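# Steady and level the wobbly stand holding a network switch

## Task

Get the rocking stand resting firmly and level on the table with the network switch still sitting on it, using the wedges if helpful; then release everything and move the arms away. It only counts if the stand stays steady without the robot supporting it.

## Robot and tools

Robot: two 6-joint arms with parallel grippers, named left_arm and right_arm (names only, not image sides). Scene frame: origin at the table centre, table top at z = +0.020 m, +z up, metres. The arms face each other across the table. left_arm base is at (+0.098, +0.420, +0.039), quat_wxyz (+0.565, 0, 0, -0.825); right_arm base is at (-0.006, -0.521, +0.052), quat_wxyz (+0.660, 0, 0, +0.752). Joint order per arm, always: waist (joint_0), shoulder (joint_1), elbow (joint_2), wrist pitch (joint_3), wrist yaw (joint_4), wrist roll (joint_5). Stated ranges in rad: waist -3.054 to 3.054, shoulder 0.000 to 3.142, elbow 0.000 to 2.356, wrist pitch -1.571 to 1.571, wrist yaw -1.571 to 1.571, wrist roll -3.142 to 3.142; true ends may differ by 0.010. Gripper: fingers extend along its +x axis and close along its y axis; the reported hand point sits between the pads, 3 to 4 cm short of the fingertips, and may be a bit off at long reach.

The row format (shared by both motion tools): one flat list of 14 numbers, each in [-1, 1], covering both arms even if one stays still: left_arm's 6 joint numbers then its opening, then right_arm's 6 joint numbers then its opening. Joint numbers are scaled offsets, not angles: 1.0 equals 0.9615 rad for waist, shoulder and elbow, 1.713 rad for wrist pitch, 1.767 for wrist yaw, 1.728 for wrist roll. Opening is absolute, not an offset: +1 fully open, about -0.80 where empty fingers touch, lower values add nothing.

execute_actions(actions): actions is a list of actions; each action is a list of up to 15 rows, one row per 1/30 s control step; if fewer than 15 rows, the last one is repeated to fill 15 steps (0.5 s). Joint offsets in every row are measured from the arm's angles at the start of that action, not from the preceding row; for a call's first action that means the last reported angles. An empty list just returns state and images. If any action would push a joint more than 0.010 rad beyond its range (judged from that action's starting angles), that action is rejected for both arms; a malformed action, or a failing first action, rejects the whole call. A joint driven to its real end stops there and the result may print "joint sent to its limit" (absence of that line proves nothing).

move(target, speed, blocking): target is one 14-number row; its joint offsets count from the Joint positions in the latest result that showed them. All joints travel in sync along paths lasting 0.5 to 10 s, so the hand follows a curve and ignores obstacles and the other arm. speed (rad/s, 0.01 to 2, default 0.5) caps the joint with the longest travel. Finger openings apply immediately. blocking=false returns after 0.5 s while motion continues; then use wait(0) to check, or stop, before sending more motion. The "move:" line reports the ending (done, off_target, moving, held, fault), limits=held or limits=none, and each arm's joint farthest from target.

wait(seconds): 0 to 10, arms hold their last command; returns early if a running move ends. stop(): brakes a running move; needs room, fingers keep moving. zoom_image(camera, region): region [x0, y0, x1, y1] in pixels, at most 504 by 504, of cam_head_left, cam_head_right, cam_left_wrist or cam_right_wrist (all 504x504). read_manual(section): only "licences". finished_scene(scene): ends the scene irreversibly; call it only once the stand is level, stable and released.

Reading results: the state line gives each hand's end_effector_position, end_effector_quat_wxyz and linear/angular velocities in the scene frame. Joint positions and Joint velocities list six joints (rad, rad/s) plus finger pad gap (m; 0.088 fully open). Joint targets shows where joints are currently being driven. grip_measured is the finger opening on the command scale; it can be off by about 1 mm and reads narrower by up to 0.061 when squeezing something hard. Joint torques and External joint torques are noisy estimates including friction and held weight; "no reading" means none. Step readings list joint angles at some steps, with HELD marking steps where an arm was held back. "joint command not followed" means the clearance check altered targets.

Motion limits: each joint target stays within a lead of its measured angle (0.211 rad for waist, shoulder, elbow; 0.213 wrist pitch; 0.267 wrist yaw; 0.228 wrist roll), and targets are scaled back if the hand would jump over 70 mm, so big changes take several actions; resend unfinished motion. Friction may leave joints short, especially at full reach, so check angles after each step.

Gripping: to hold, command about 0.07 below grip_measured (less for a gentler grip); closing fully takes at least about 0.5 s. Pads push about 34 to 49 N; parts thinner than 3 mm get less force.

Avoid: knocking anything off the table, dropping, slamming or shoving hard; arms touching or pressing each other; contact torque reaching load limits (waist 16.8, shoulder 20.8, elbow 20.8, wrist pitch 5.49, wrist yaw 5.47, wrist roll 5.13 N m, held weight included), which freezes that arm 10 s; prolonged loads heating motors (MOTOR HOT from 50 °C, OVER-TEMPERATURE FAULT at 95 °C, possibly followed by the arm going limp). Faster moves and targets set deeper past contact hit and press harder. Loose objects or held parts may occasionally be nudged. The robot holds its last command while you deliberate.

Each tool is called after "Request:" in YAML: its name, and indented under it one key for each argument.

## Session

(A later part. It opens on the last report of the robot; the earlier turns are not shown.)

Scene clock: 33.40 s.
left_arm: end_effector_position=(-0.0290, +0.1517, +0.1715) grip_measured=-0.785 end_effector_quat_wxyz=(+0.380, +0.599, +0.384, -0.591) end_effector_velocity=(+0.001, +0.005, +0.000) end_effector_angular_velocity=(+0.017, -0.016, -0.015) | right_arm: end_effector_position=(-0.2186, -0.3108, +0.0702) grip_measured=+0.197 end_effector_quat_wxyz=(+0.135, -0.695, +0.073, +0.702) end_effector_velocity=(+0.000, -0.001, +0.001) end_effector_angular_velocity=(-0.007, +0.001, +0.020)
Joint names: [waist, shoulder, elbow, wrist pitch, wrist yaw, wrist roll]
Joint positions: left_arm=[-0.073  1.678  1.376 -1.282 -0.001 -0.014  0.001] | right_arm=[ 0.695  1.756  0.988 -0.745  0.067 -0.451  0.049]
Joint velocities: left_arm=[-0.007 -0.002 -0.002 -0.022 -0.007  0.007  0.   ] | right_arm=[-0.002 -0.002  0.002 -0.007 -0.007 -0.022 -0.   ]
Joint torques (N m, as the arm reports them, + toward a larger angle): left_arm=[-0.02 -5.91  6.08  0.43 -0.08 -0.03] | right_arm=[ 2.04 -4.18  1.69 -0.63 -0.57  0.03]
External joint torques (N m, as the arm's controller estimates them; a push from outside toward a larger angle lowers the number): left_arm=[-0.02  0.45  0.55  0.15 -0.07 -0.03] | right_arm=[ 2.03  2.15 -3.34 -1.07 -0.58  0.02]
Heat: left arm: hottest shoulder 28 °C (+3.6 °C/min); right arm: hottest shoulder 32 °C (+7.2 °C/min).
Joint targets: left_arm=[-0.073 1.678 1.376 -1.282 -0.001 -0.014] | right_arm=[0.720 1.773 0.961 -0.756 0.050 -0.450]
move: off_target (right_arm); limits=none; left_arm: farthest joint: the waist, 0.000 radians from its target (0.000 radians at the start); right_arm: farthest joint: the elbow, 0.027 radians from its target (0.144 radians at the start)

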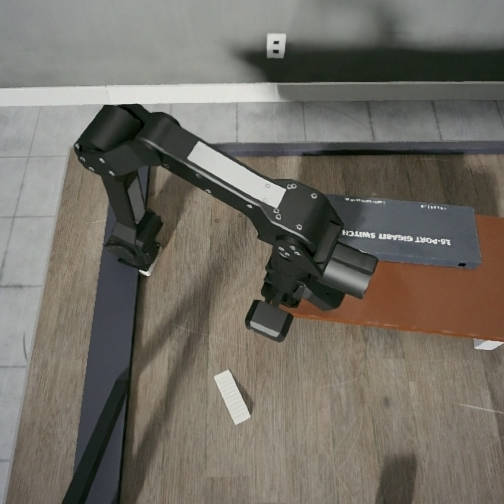

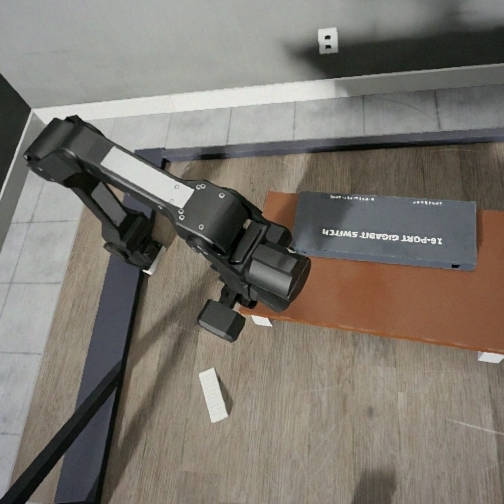

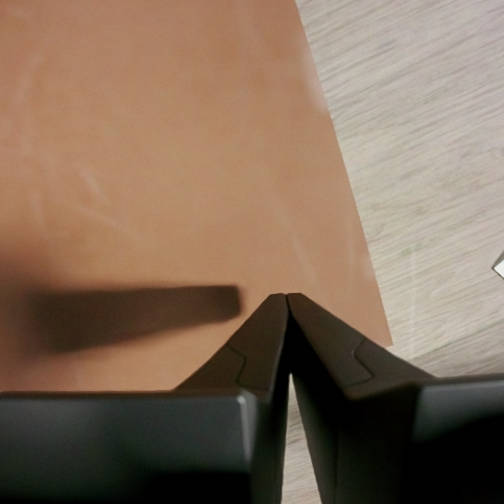

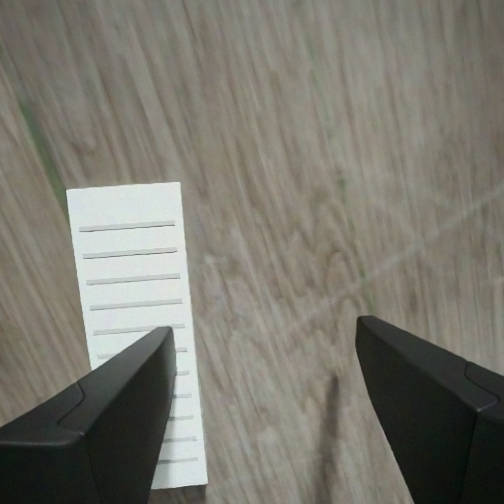

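Request:
move:
  target: [0,0,0,0,0,0,-1,0,0.04,-0.03,0,0,0,0.2]

Request:
move:
  target: [0,0,0,0,0,0,-1,-0.2,0.02,-0.02,0,0,0,0.2]
  speed: 0.2

Scene clock: 37.47 s.
left_arm: end_effector_position=(-0.0290, +0.1517, +0.1715) grip_measured=-0.785 end_effector_quat_wxyz=(+0.380, +0.599, +0.384, -0.591) end_effector_velocity=(+0.000, +0.000, -0.001) end_effector_angular_velocity=(-0.005, -0.005, -0.010) | right_arm: end_effector_position=(-0.2168, -0.3109, +0.0669) grip_measured=+0.197 end_effector_quat_wxyz=(+0.135, -0.698, +0.076, +0.699) end_effector_velocity=(+0.001, -0.004, +0.001) end_effector_angular_velocity=(-0.028, +0.002, +0.006)
Joint names: [waist, shoulder, elbow, wrist pitch, wrist yaw, wrist roll]
Joint positions: left_arm=[-0.073  1.678  1.376 -1.282 -0.001 -0.014  0.001] | right_arm=[ 0.692  1.765  0.984 -0.742  0.068 -0.451  0.049]
Joint velocities: left_arm=[-0.002 -0.002 -0.007  0.007 -0.007  0.007  0.   ] | right_arm=[-0.002 -0.002  0.002 -0.022 -0.022 -0.007  0.   ]
Joint torques (N m, as the arm reports them, + toward a larger angle): left_arm=[-0.04 -5.76  6.03  0.4  -0.08 -0.04] | right_arm=[ 0.26 -2.88  1.78  0.03 -0.03 -0.02]
External joint torques (N m, as the arm's controller estimates them; a push from outside toward a larger angle lowers the number): left_arm=[-0.04  0.55  0.48  0.09 -0.06 -0.04] | right_arm=[ 0.27  3.46 -3.14 -0.36 -0.04 -0.02]
Heat: left arm: hottest shoulder 29 °C (+4.8 °C/min); right arm: hottest shoulder 32 °C (+6.4 °C/min).
Joint targets: left_arm=[-0.073 1.678 1.376 -1.282 -0.001 -0.014] | right_arm=[0.695 1.794 0.959 -0.745 0.067 -0.451]
move: off_target (right_arm); limits=none; left_arm: farthest joint: the waist, 0.000 radians from its target (0.000 radians at the start); right_arm: farthest joint: the shoulder, 0.029 radians from its target (0.039 radians at the start)

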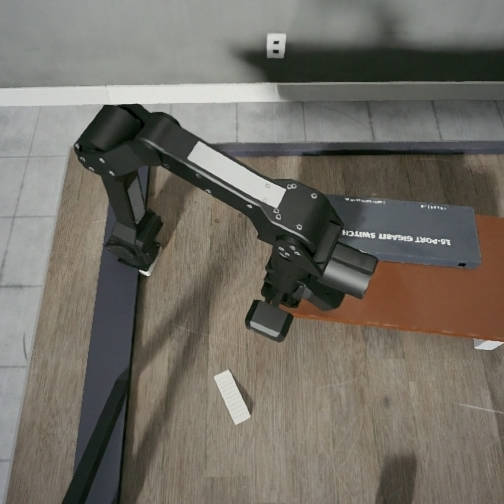

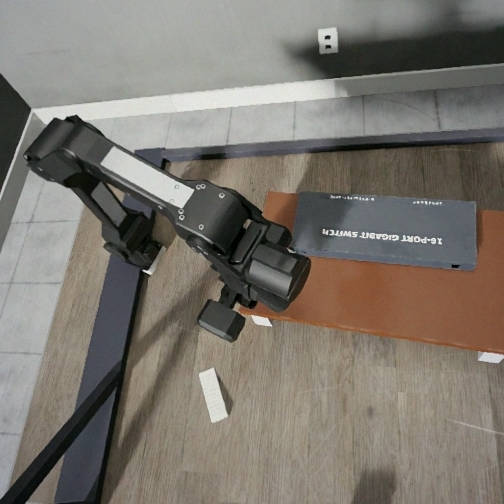

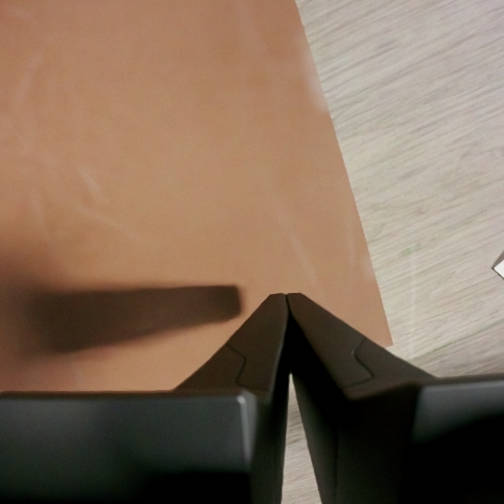

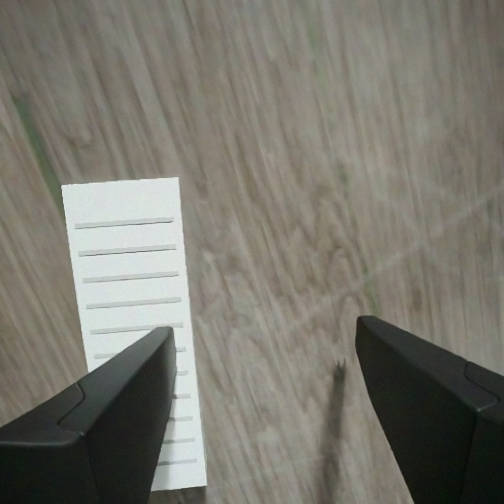

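Scene clock: 38.80 s.
left_arm: end_effector_position=(-0.0290, +0.1517, +0.1715) grip_measured=-0.785 end_effector_quat_wxyz=(+0.380, +0.599, +0.384, -0.591) end_effector_velocity=(+0.003, +0.002, -0.002) end_effector_angular_velocity=(+0.012, -0.014, +0.010) | right_arm: end_effector_position=(-0.1753, -0.2760, +0.0672) grip_measured=+0.197 end_effector_quat_wxyz=(+0.197, -0.686, +0.141, +0.685) end_effector_velocity=(-0.000, -0.003, +0.001) end_effector_angular_velocity=(-0.006, +0.004, +0.010)
Joint names: [waist, shoulder, elbow, wrist pitch, wrist yaw, wrist roll]
Joint positions: left_arm=[-0.073  1.678  1.376 -1.282 -0.001 -0.014  0.001] | right_arm=[ 0.507  1.764  0.985 -0.742  0.062 -0.451  0.049]
Joint velocities: left_arm=[ 0.002  0.002 -0.007 -0.007 -0.007 -0.007 -0.   ] | right_arm=[ 0.002 -0.007 -0.002 -0.007 -0.007 -0.007 -0.   ]
Joint torques (N m, as the arm reports them, + toward a larger angle): left_arm=[-0.08 -5.87  5.98  0.42 -0.05 -0.05] | right_arm=[-0.54 -3.8   2.52  0.23  0.25 -0.02]
External joint torques (N m, as the arm's controller estimates them; a push from outside toward a larger angle lowers the number): left_arm=[-0.12  0.42  0.46  0.12 -0.03 -0.05] | right_arm=[-0.6   2.57 -2.43 -0.18  0.24 -0.02]
Heat: left arm: hottest shoulder 29 °C (+4.6 °C/min); right arm: hottest shoulder 32 °C (+6.2 °C/min).
Joint targets: left_arm=[-0.073 1.678 1.376 -1.282 -0.001 -0.014] | right_arm=[0.500 1.784 0.965 -0.742 0.069 -0.451]
move: off_target (right_arm); limits=none; left_arm: farthest joint: the waist, 0.000 radians from its target (0.000 radians at the start); right_arm: farthest joint: the shoulder, 0.020 radians from its target (0.019 radians at the start)

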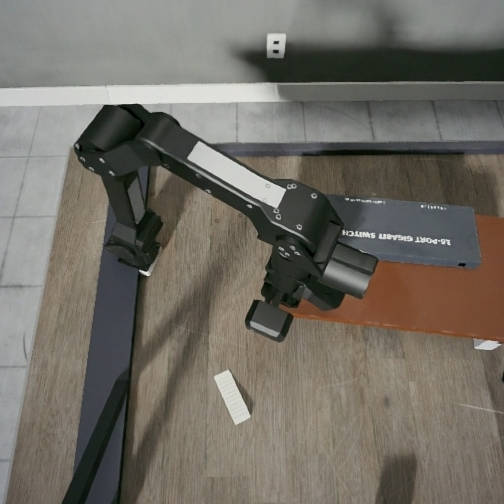

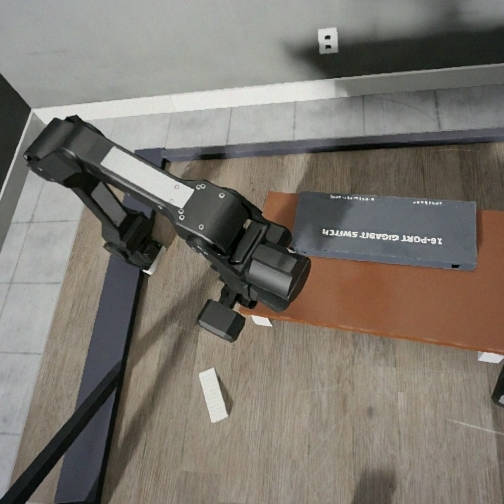

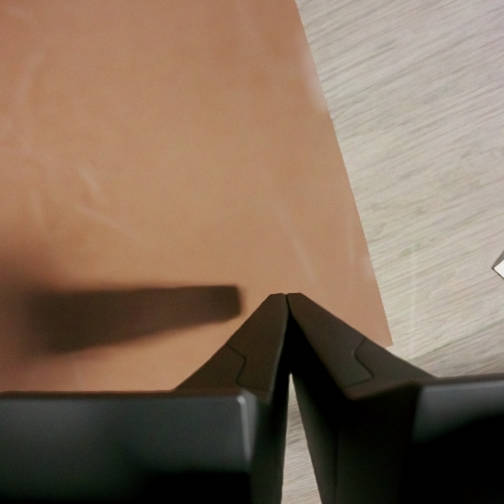

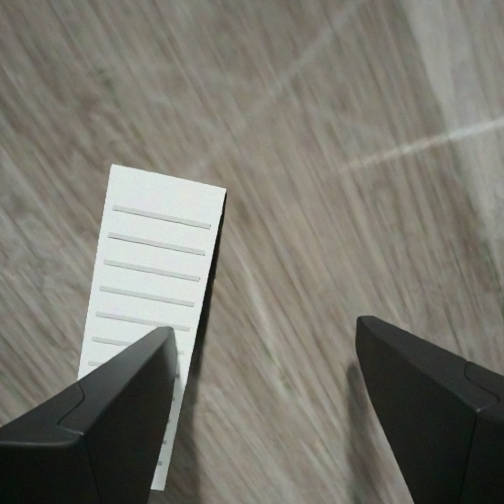

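Request:
move:
  target: [0,0,0,0,0,0,-1,0.08,-0.15,0.13,-0.16,-0.035,0.145,0.6]

Scene clock: 41.27 s.
left_arm: end_effector_position=(-0.0290, +0.1517, +0.1715) grip_measured=-0.785 end_effector_quat_wxyz=(+0.380, +0.599, +0.384, -0.591) end_effector_velocity=(+0.001, +0.002, +0.003) end_effector_angular_velocity=(-0.005, -0.005, -0.010) | right_arm: end_effector_position=(-0.1904, -0.3059, +0.1288) grip_measured=+0.597 end_effector_quat_wxyz=(+0.233, -0.662, +0.222, +0.677) end_effector_velocity=(-0.001, -0.003, +0.001) end_effector_angular_velocity=(-0.016, +0.015, -0.009)
Joint names: [waist, shoulder, elbow, wrist pitch, wrist yaw, wrist roll]
Joint positions: left_arm=[-0.073  1.678  1.376 -1.282 -0.001 -0.014  0.001] | right_arm=[ 0.581  1.63   1.101 -1.014  0.002 -0.206  0.068]
Joint velocities: left_arm=[-0.002 -0.012 -0.002 -0.007 -0.007  0.007 -0.   ] | right_arm=[-0.002 -0.007 -0.002 -0.007 -0.022  0.007 -0.   ]
Joint torques (N m, as the arm reports them, + toward a larger angle): left_arm=[ 0.   -5.92  6.03  0.41 -0.07 -0.05] | right_arm=[ 0.24 -6.79  6.42  0.03 -0.1   0.13]
External joint torques (N m, as the arm's controller estimates them; a push from outside toward a larger angle lowers the number): left_arm=[-0.01  0.56  0.42  0.12 -0.06 -0.05] | right_arm=[ 0.26 -0.87  0.98 -0.33 -0.08  0.13]
Heat: left arm: hottest shoulder 29 °C (+4.4 °C/min); right arm: hottest shoulder 32 °C (+5.8 °C/min).
Joint targets: left_arm=[-0.073 1.678 1.376 -1.282 -0.001 -0.014] | right_arm=[0.584 1.619 1.109 -1.016 0.000 -0.201]
move: off_target (right_arm); limits=none; left_arm: farthest joint: the waist, 0.000 radians from its target (0.000 radians at the start); right_arm: farthest joint: the shoulder, 0.011 radians from its target (0.144 radians at the start)

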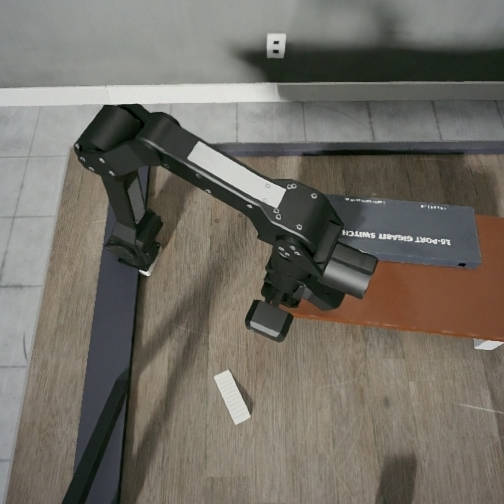

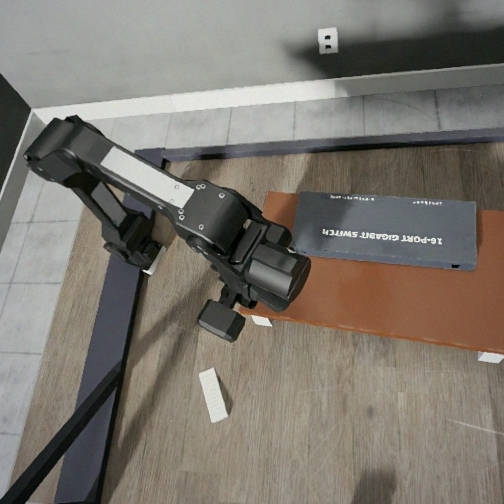

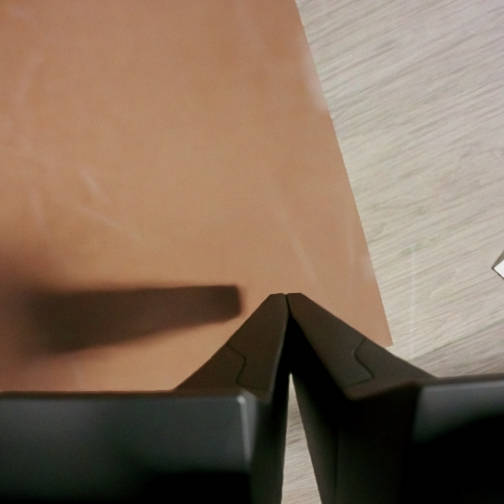

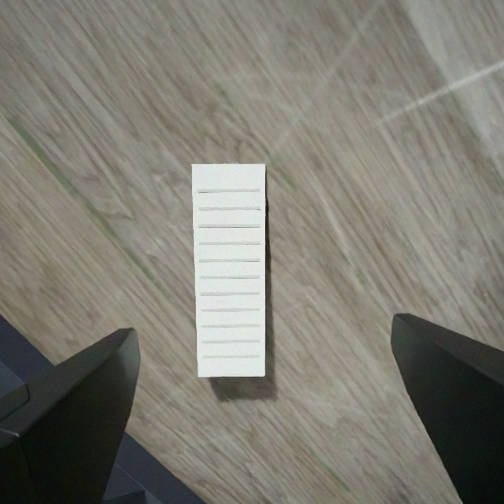

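Descend to r≈.27: (1.715,.90,-.76).

Request:
move:
  target: [0,0,0,0,0,0,-1,0.03,0.1,-0.22,0.15,0,0.015,0.6]

Request:
move:
  target: [0,0,0,0,0,0,-1,0,0,0,0,0,0,-0.5]

Scene clock: 45.00 s.
left_arm: end_effector_position=(-0.0290, +0.1517, +0.1715) grip_measured=-0.785 end_effector_quat_wxyz=(+0.380, +0.599, +0.384, -0.591) end_effector_velocity=(-0.001, +0.003, +0.000) end_effector_angular_velocity=(+0.010, +0.003, +0.020) | right_arm: end_effector_position=(-0.1854, -0.3207, +0.0608) grip_measured=+0.597 end_effector_quat_wxyz=(+0.228, -0.671, +0.227, +0.668) end_effector_velocity=(+0.002, +0.003, +0.000) end_effector_angular_velocity=(+0.020, -0.011, +0.005)
Joint names: [waist, shoulder, elbow, wrist pitch, wrist yaw, wrist roll]
Joint positions: left_arm=[-0.073  1.678  1.376 -1.282 -0.001 -0.014  0.001] | right_arm=[ 0.603  1.716  0.9   -0.757  0.004 -0.182  0.068]
Joint velocities: left_arm=[-0.002 -0.002 -0.002 -0.007  0.007 -0.022 -0.   ] | right_arm=[-0.002 -0.002 -0.002  0.007  0.022 -0.007 -0.   ]
Joint torques (N m, as the arm reports them, + toward a larger angle): left_arm=[-0.01 -5.92  6.01  0.42 -0.08 -0.05] | right_arm=[ 0.49 -4.4   3.51  0.11 -0.08  0.06]
External joint torques (N m, as the arm's controller estimates them; a push from outside toward a larger angle lowers the number): left_arm=[ 0.03  0.44  0.45  0.12 -0.07 -0.05] | right_arm=[ 0.48  1.38 -1.24 -0.22 -0.06  0.06]
Heat: left arm: hottest shoulder 29 °C (+4.0 °C/min); right arm: hottest shoulder 32 °C (+5.3 °C/min).
Joint targets: left_arm=[-0.073 1.678 1.376 -1.282 -0.001 -0.014] | right_arm=[0.609 1.727 0.890 -0.757 0.002 -0.179]
move: done; limits=none; left_arm: farthest joint: the waist, 0.000 radians from its target (0.000 radians at the start); right_arm: farthest joint: the shoulder, 0.010 radians from its target (0.096 radians at the start)

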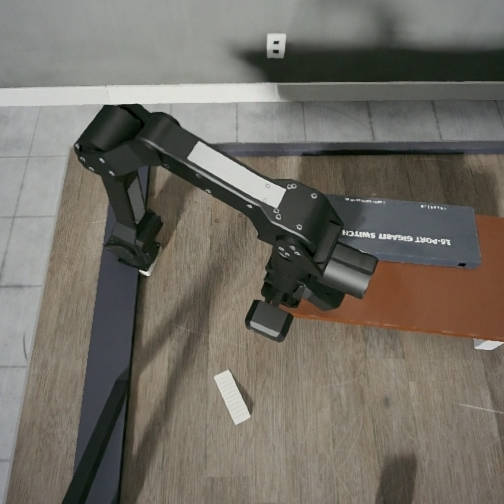

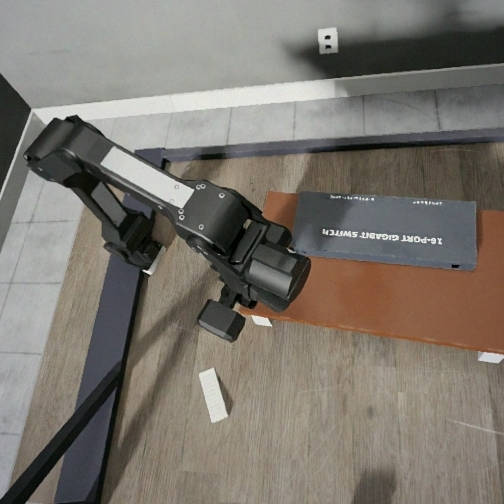

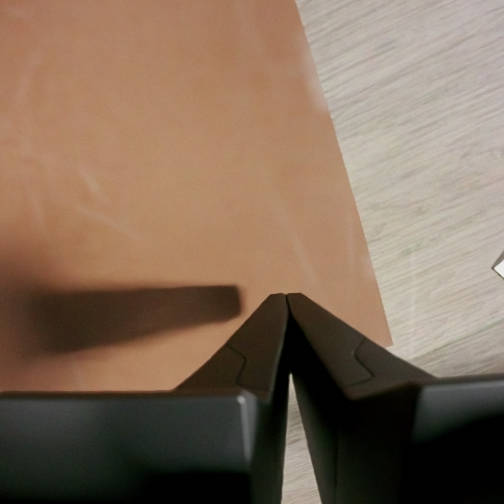

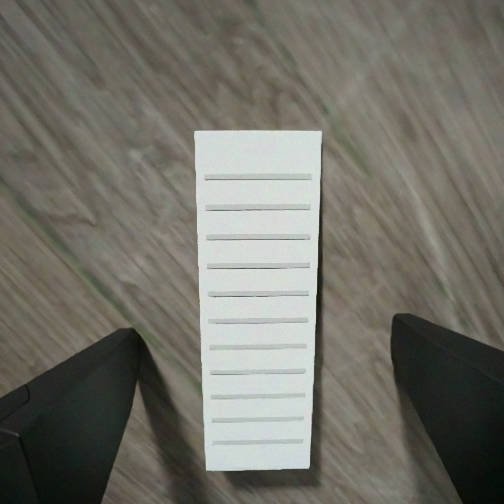

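Scene clock: 45.60 s.
left_arm: end_effector_position=(-0.0290, +0.1517, +0.1715) grip_measured=-0.785 end_effector_quat_wxyz=(+0.380, +0.599, +0.384, -0.591) end_effector_velocity=(+0.001, +0.002, +0.000) end_effector_angular_velocity=(+0.003, -0.010, +0.019) | right_arm: end_effector_position=(-0.1853, -0.3207, +0.0608) grip_measured=-0.276 end_effector_quat_wxyz=(+0.228, -0.671, +0.227, +0.668) end_effector_velocity=(-0.002, +0.002, +0.001) end_effector_angular_velocity=(+0.004, +0.014, +0.020)
Joint names: [waist, shoulder, elbow, wrist pitch, wrist yaw, wrist roll]
Joint positions: left_arm=[-0.073  1.678  1.376 -1.282 -0.001 -0.014  0.001] | right_arm=[ 0.603  1.716  0.9   -0.757  0.004 -0.182  0.025]
Joint velocities: left_arm=[-0.002 -0.002 -0.002 -0.007 -0.007 -0.022 -0.   ] | right_arm=[-0.002 -0.002  0.002  0.007 -0.007 -0.022 -0.   ]
Joint torques (N m, as the arm reports them, + toward a larger angle): left_arm=[-0.02 -5.84  5.96  0.4  -0.06 -0.04] | right_arm=[ 0.01 -5.51  4.67  0.14 -0.03 -0.02]
External joint torques (N m, as the arm's controller estimates them; a push from outside toward a larger angle lowers the number): left_arm=[ 0.01  0.49  0.39  0.09 -0.06 -0.04] | right_arm=[-0.02  0.34 -0.16 -0.21 -0.01 -0.02]
Heat: left arm: hottest shoulder 29 °C (+3.9 °C/min); right arm: hottest shoulder 32 °C (+5.3 °C/min).
Joint targets: left_arm=[-0.073 1.678 1.376 -1.282 -0.001 -0.014] | right_arm=[0.603 1.716 0.900 -0.757 0.004 -0.182]
move: done; limits=none; left_arm: farthest joint: the waist, 0.000 radians from its target (0.000 radians at the start); right_arm: farthest joint: the waist, 0.000 radians from its target (0.000 radians at the start)

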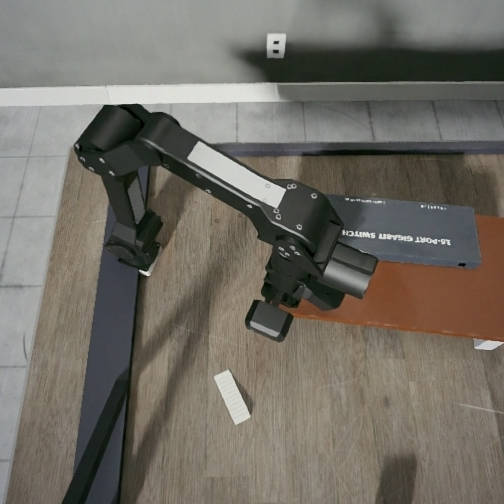

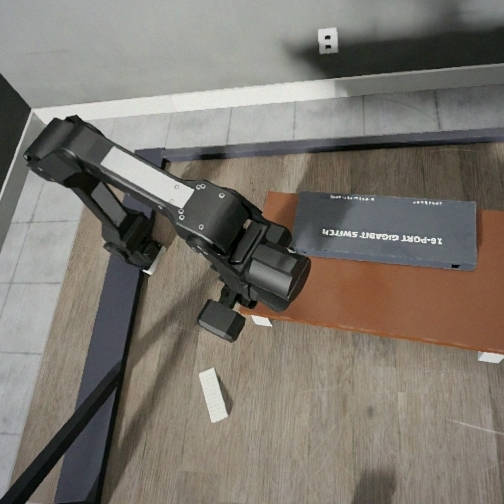

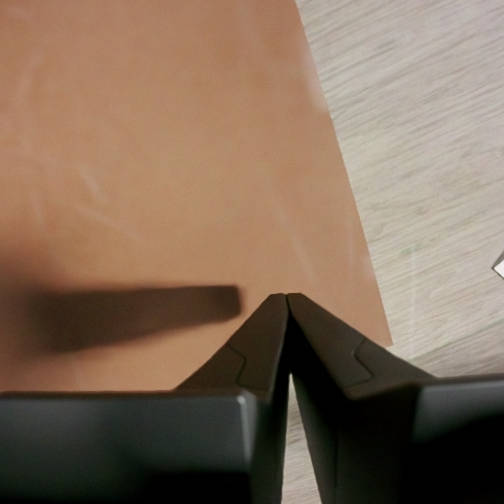

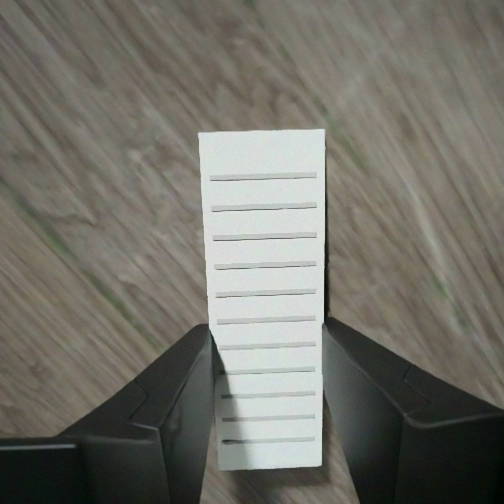

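Request:
move:
  target: [0,0,0,0,0,0,-1,0,-0.23,0.42,-0.36,0,0,-0.5]

Request:
move:
  target: [0,0,0,0,0,0,-1,-1,0,0,0,0,-1,-0.5]
  speed: 1

Request:
move:
  target: [0,0,0,0,0,0,-1,-0.57,0.4,0.37,0.015,0,-0.19,-0.5]
  speed: 0.7

Scene clock: 50.00 s.
left_arm: end_effector_position=(-0.0290, +0.1517, +0.1715) grip_measured=-0.785 end_effector_quat_wxyz=(+0.380, +0.599, +0.384, -0.591) end_effector_velocity=(+0.001, +0.002, -0.001) end_effector_angular_velocity=(+0.008, -0.012, +0.005) | right_arm: end_effector_position=(-0.1736, -0.3328, +0.2083) grip_measured=-0.276 end_effector_quat_wxyz=(+0.228, -0.674, +0.228, +0.665) end_effector_velocity=(+0.000, -0.003, -0.000) end_effector_angular_velocity=(-0.011, +0.001, +0.024)
Joint names: [waist, shoulder, elbow, wrist pitch, wrist yaw, wrist roll]
Joint positions: left_arm=[-0.073  1.678  1.376 -1.282 -0.001 -0.014  0.001] | right_arm=[ 0.602  1.504  1.294 -1.372  0.007 -0.182  0.025]
Joint velocities: left_arm=[-0.002  0.002 -0.002 -0.007 -0.007 -0.007 -0.   ] | right_arm=[ 0.002 -0.002 -0.002 -0.007 -0.007 -0.022 -0.   ]
Joint torques (N m, as the arm reports them, + toward a larger angle): left_arm=[-0.04 -5.86  6.03  0.43 -0.07  0.  ] | right_arm=[ 0.1  -5.84  6.68 -0.04 -0.09 -0.02]
External joint torques (N m, as the arm's controller estimates them; a push from outside toward a larger angle lowers the number): left_arm=[-0.08  0.43  0.49  0.12 -0.06  0.  ] | right_arm=[ 0.1  -0.78  1.14 -0.33 -0.08 -0.02]
Heat: left arm: hottest shoulder 29 °C (+3.6 °C/min); right arm: hottest shoulder 32 °C (+4.8 °C/min).
Joint targets: left_arm=[-0.073 1.678 1.376 -1.282 -0.001 -0.014] | right_arm=[0.603 1.495 1.303 -1.374 0.004 -0.182]
move: done; limits=none; left_arm: farthest joint: the waist, 0.000 radians from its target (0.000 radians at the start); right_arm: farthest joint: the shoulder, 0.009 radians from its target (0.221 radians at the start)

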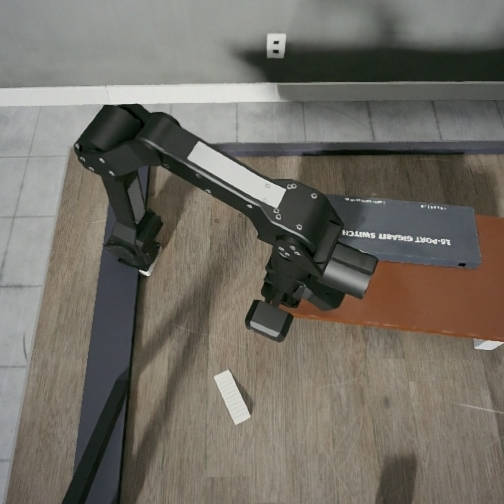

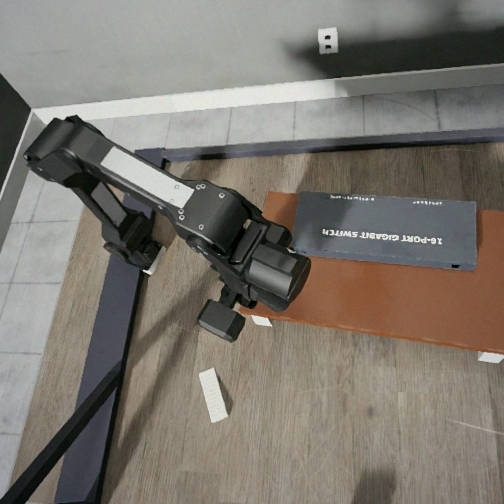

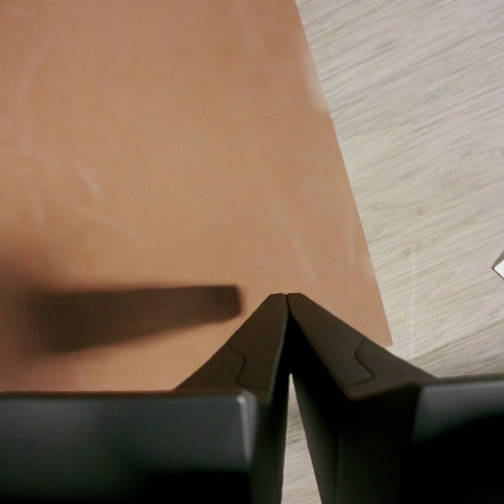

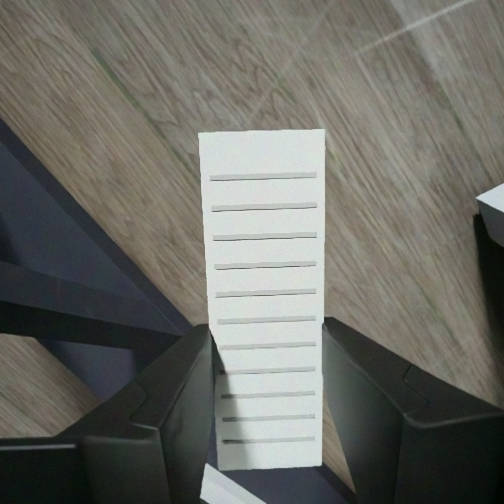

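Scene clock: 52.40 s.
left_arm: end_effector_position=(-0.0290, +0.1517, +0.1715) grip_measured=-0.785 end_effector_quat_wxyz=(+0.380, +0.599, +0.384, -0.591) end_effector_velocity=(-0.000, +0.004, -0.001) end_effector_angular_velocity=(+0.014, +0.001, +0.005) | right_arm: end_effector_position=(+0.0519, -0.2755, +0.2083) grip_measured=-0.276 end_effector_quat_wxyz=(-0.042, -0.707, -0.034, +0.705) end_effector_velocity=(-0.003, -0.003, -0.001) end_effector_angular_velocity=(-0.007, +0.024, +0.005)
Joint names: [waist, shoulder, elbow, wrist pitch, wrist yaw, wrist roll]
Joint positions: left_arm=[-0.073  1.678  1.376 -1.282 -0.001 -0.014  0.001] | right_arm=[-0.357  1.504  1.294 -1.372  0.007 -1.905  0.025]
Joint velocities: left_arm=[-0.002 -0.002 -0.007 -0.007  0.007 -0.007 -0.   ] | right_arm=[-0.002 -0.002 -0.007 -0.007 -0.022 -0.007 -0.   ]
Joint torques (N m, as the arm reports them, + toward a larger angle): left_arm=[ 0.01 -5.92  6.15  0.42 -0.11 -0.02] | right_arm=[-0.22 -4.79  5.48  0.04 -0.04 -0.18]
External joint torques (N m, as the arm's controller estimates them; a push from outside toward a larger angle lowers the number): left_arm=[ 0.03  0.42  0.61  0.12 -0.11 -0.01] | right_arm=[-0.25  0.16  0.03 -0.19  0.01 -0.18]
Heat: left arm: hottest shoulder 29 °C (+3.4 °C/min); right arm: hottest shoulder 32 °C (+4.6 °C/min).
Joint targets: left_arm=[-0.073 1.678 1.376 -1.282 -0.001 -0.014] | right_arm=[-0.360 1.504 1.294 -1.372 0.007 -1.910]
move: done; limits=none; left_arm: farthest joint: the waist, 0.000 radians from its target (0.000 radians at the start); right_arm: farthest joint: the wrist roll, 0.005 radians from its target (1.728 radians at the start)

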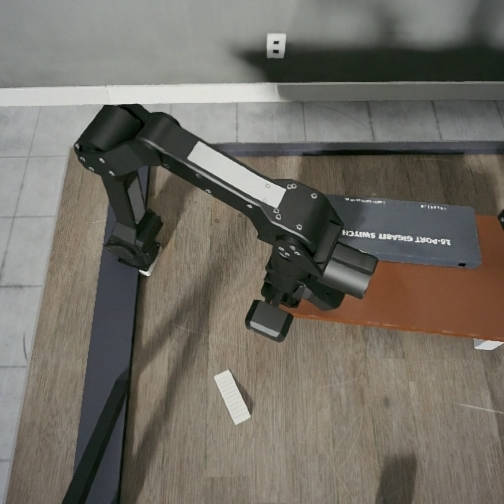

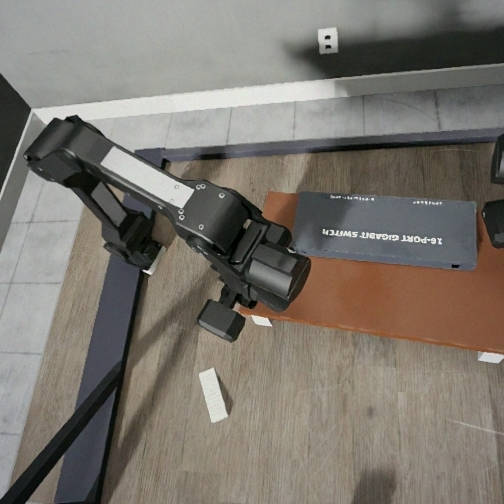

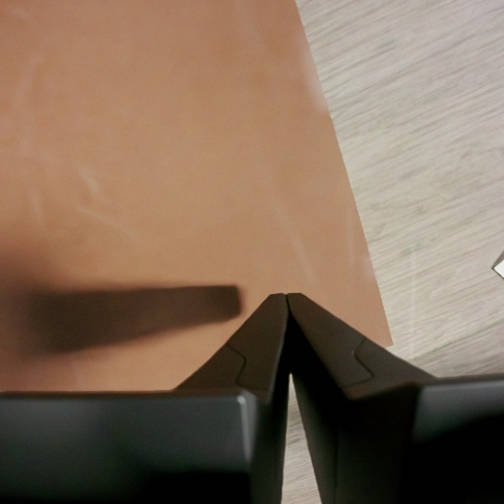

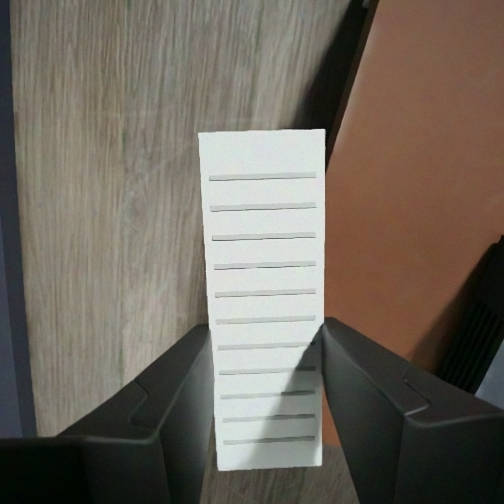

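Scene clock: 53.77 s.
left_arm: end_effector_position=(-0.0290, +0.1517, +0.1715) grip_measured=-0.785 end_effector_quat_wxyz=(+0.380, +0.599, +0.384, -0.591) end_effector_velocity=(-0.002, +0.001, +0.000) end_effector_angular_velocity=(-0.004, +0.010, +0.020) | right_arm: end_effector_position=(+0.2391, -0.2722, +0.1899) grip_measured=-0.276 end_effector_quat_wxyz=(+0.036, -0.705, +0.046, +0.707) end_effector_velocity=(-0.002, -0.001, -0.001) end_effector_angular_velocity=(-0.004, +0.014, -0.010)
Joint names: [waist, shoulder, elbow, wrist pitch, wrist yaw, wrist roll]
Joint positions: left_arm=[-0.073  1.678  1.376 -1.282 -0.001 -0.014  0.001] | right_arm=[-0.904  1.877  1.641 -1.347  0.007 -2.229  0.025]
Joint velocities: left_arm=[-0.002 -0.007 -0.007  0.007  0.007 -0.022 -0.   ] | right_arm=[-0.002  0.002 -0.002 -0.007 -0.007  0.007 -0.   ]
Joint torques (N m, as the arm reports them, + toward a larger angle): left_arm=[ 0.   -5.87  6.    0.44 -0.09 -0.03] | right_arm=[-0.04 -6.1   6.59  0.09 -0.06 -0.17]
External joint torques (N m, as the arm's controller estimates them; a push from outside toward a larger angle lowers the number): left_arm=[ 0.01  0.53  0.42  0.14 -0.08 -0.03] | right_arm=[-0.05  1.52  1.17 -0.12 -0.02 -0.17]
Heat: left arm: hottest shoulder 29 °C (+3.3 °C/min); right arm: hottest shoulder 32 °C (+4.5 °C/min).
Joint targets: left_arm=[-0.073 1.678 1.376 -1.282 -0.001 -0.014] | right_arm=[-0.905 1.888 1.650 -1.346 0.007 -2.234]
move: off_target (right_arm); limits=none; left_arm: farthest joint: the waist, 0.000 radians from its target (0.000 radians at the start); right_arm: farthest joint: the shoulder, 0.012 radians from its target (0.385 radians at the start)

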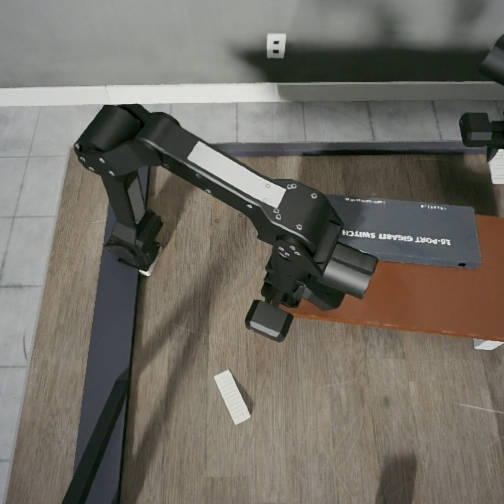

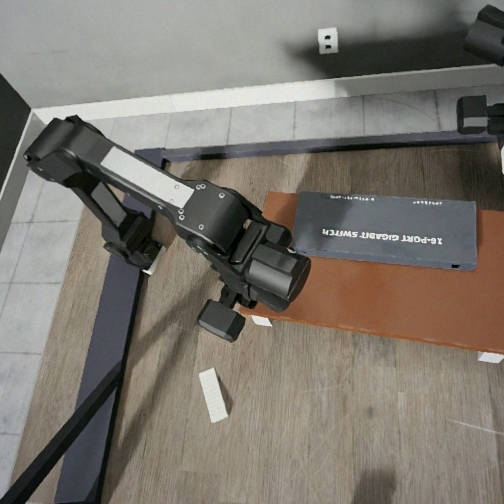

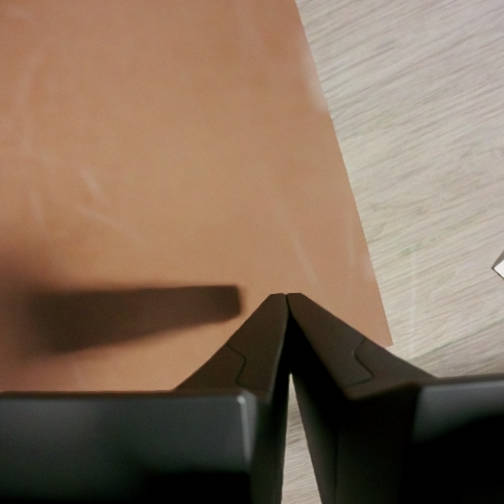

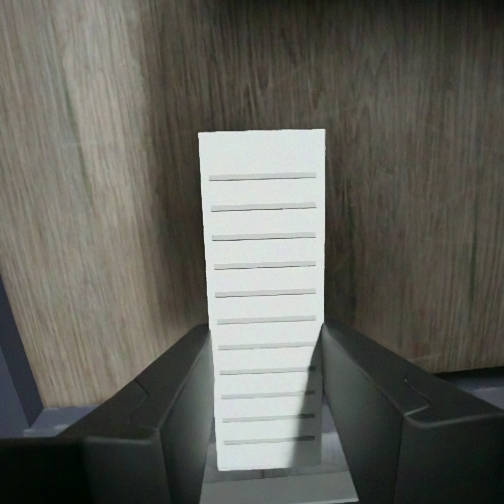

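Request:
move:
  target: [0,0.05,-0.05,0.02,0,0,-1,0.081,0.06,-0.443,0.29,0,0.04,-0.5]
  speed: 0.4

Scene clock: 58.70 s.
left_arm: end_effector_position=(-0.0300, +0.1518, +0.1572) grip_measured=-0.785 end_effector_quat_wxyz=(+0.374, +0.605, +0.390, -0.585) end_effector_velocity=(-0.002, -0.001, +0.001) end_effector_angular_velocity=(-0.014, -0.002, -0.000) | right_arm: end_effector_position=(+0.2162, -0.2612, +0.0732) grip_measured=-0.276 end_effector_quat_wxyz=(+0.043, -0.713, +0.035, +0.699) end_effector_velocity=(+0.003, +0.001, +0.001) end_effector_angular_velocity=(+0.004, -0.014, +0.019)
Joint names: [waist, shoulder, elbow, wrist pitch, wrist yaw, wrist roll]
Joint positions: left_arm=[-0.074  1.704  1.347 -1.252  0.004 -0.014  0.001] | right_arm=[-0.833  1.923  1.225 -0.852  0.009 -2.164  0.025]
Joint velocities: left_arm=[-0.007 -0.002  0.002  0.007 -0.007 -0.007 -0.   ] | right_arm=[-0.002 -0.002  0.002  0.007  0.007 -0.022 -0.   ]
Joint torques (N m, as the arm reports them, + toward a larger angle): left_arm=[-0.03 -3.81  3.44  0.66 -0.28 -0.03] | right_arm=[ 0.53 -5.91  3.74  0.15 -0.08  0.12]
External joint torques (N m, as the arm's controller estimates them; a push from outside toward a larger angle lowers the number): left_arm=[ 0.    2.72 -2.13  0.38 -0.28 -0.03] | right_arm=[ 0.55  1.64 -1.29 -0.14 -0.04  0.12]
Heat: left arm: hottest shoulder 29 °C (+3.1 °C/min); right arm: hottest shoulder 33 °C (+5.1 °C/min).
Joint targets: left_arm=[-0.073 1.726 1.328 -1.248 -0.001 -0.014] | right_arm=[-0.826 1.935 1.215 -0.850 0.007 -2.160]
move: off_target (left_arm, right_arm); limits=none; left_arm: farthest joint: the shoulder, 0.022 radians from its target (0.048 radians at the start); right_arm: farthest joint: the shoulder, 0.011 radians from its target (0.058 radians at the start)

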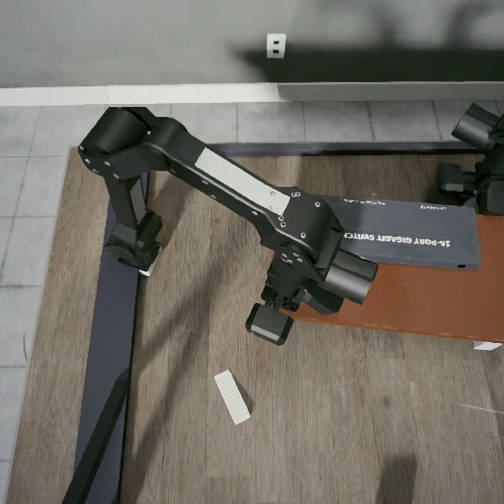

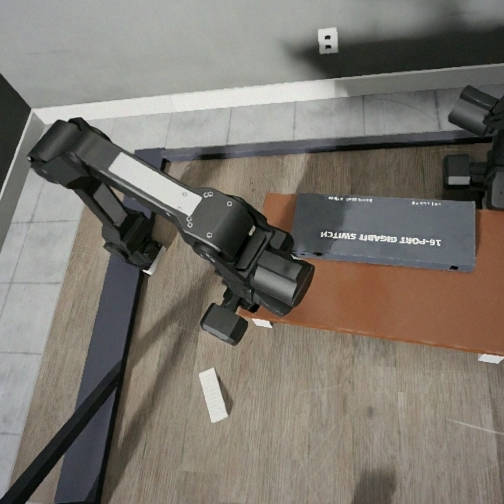

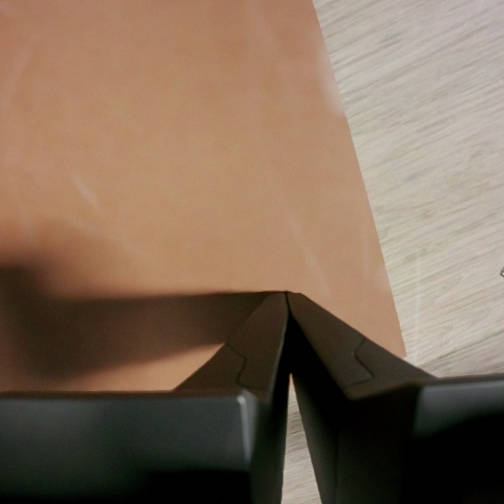

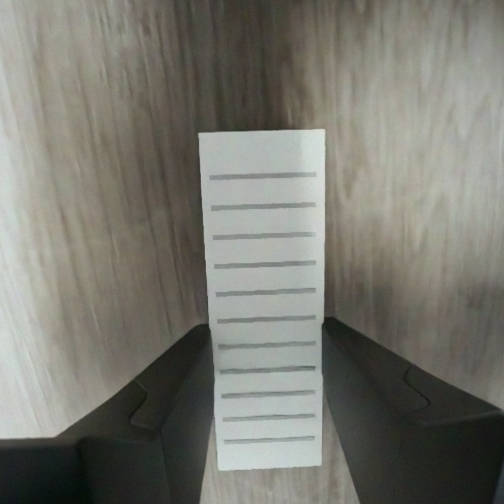

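Request:
move:
  target: [0,0.04,-0.04,0.016,0,0,-1,0.08,-0.015,-0.095,0.02,0,0.04,-0.5]
  speed: 0.2

Scene clock: 61.03 s.
left_arm: end_effector_position=(-0.0298, +0.1524, +0.1546) grip_measured=-0.785 end_effector_quat_wxyz=(+0.374, +0.606, +0.390, -0.584) end_effector_velocity=(+0.001, +0.005, +0.000) end_effector_angular_velocity=(+0.017, -0.016, -0.015) | right_arm: end_effector_position=(+0.2164, -0.2658, +0.0721) grip_measured=-0.276 end_effector_quat_wxyz=(+0.062, -0.727, +0.051, +0.682) end_effector_velocity=(-0.006, -0.000, -0.001) end_effector_angular_velocity=(+0.004, +0.025, +0.011)
Joint names: [waist, shoulder, elbow, wrist pitch, wrist yaw, wrist roll]
Joint positions: left_arm=[-0.074  1.704  1.337 -1.242  0.004 -0.014  0.001] | right_arm=[-0.827  1.892  1.175 -0.804  0.042 -2.11   0.025]
Joint velocities: left_arm=[-0.007 -0.002 -0.002 -0.022 -0.007  0.007 -0.   ] | right_arm=[ 0.002 -0.002 -0.007 -0.007 -0.022 -0.007 -0.   ]
Joint torques (N m, as the arm reports them, + toward a larger angle): left_arm=[ 0.02 -2.18  2.32  1.82 -0.07 -0.05] | right_arm=[ 5.8  -5.11 -0.06 -0.87 -1.18  0.44]
External joint torques (N m, as the arm's controller estimates them; a push from outside toward a larger angle lowers the number): left_arm=[ 0.05  4.32 -3.18  1.57 -0.07 -0.05] | right_arm=[ 5.74  2.17 -5.05 -1.2  -1.15  0.43]
Heat: left arm: hottest shoulder 29 °C (+2.0 °C/min); right arm: hottest shoulder 33 °C (+4.1 °C/min).
Joint targets: left_arm=[-0.074 1.742 1.309 -1.224 0.004 -0.014] | right_arm=[-0.756 1.909 1.133 -0.817 0.009 -2.095]
move: off_target (left_arm, right_arm); limits=none; left_arm: farthest joint: the shoulder, 0.039 radians from its target (0.039 radians at the start); right_arm: farthest joint: the waist, 0.071 radians from its target (0.077 radians at the start)

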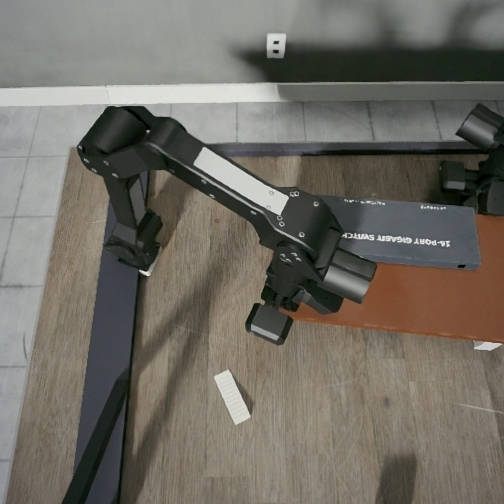

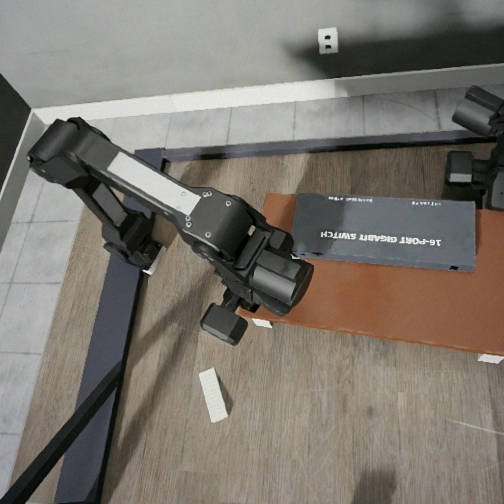

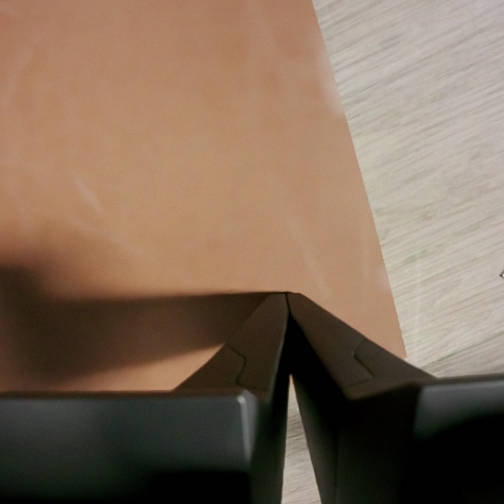

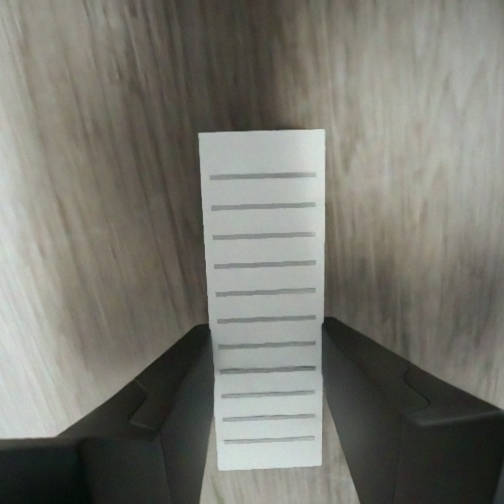

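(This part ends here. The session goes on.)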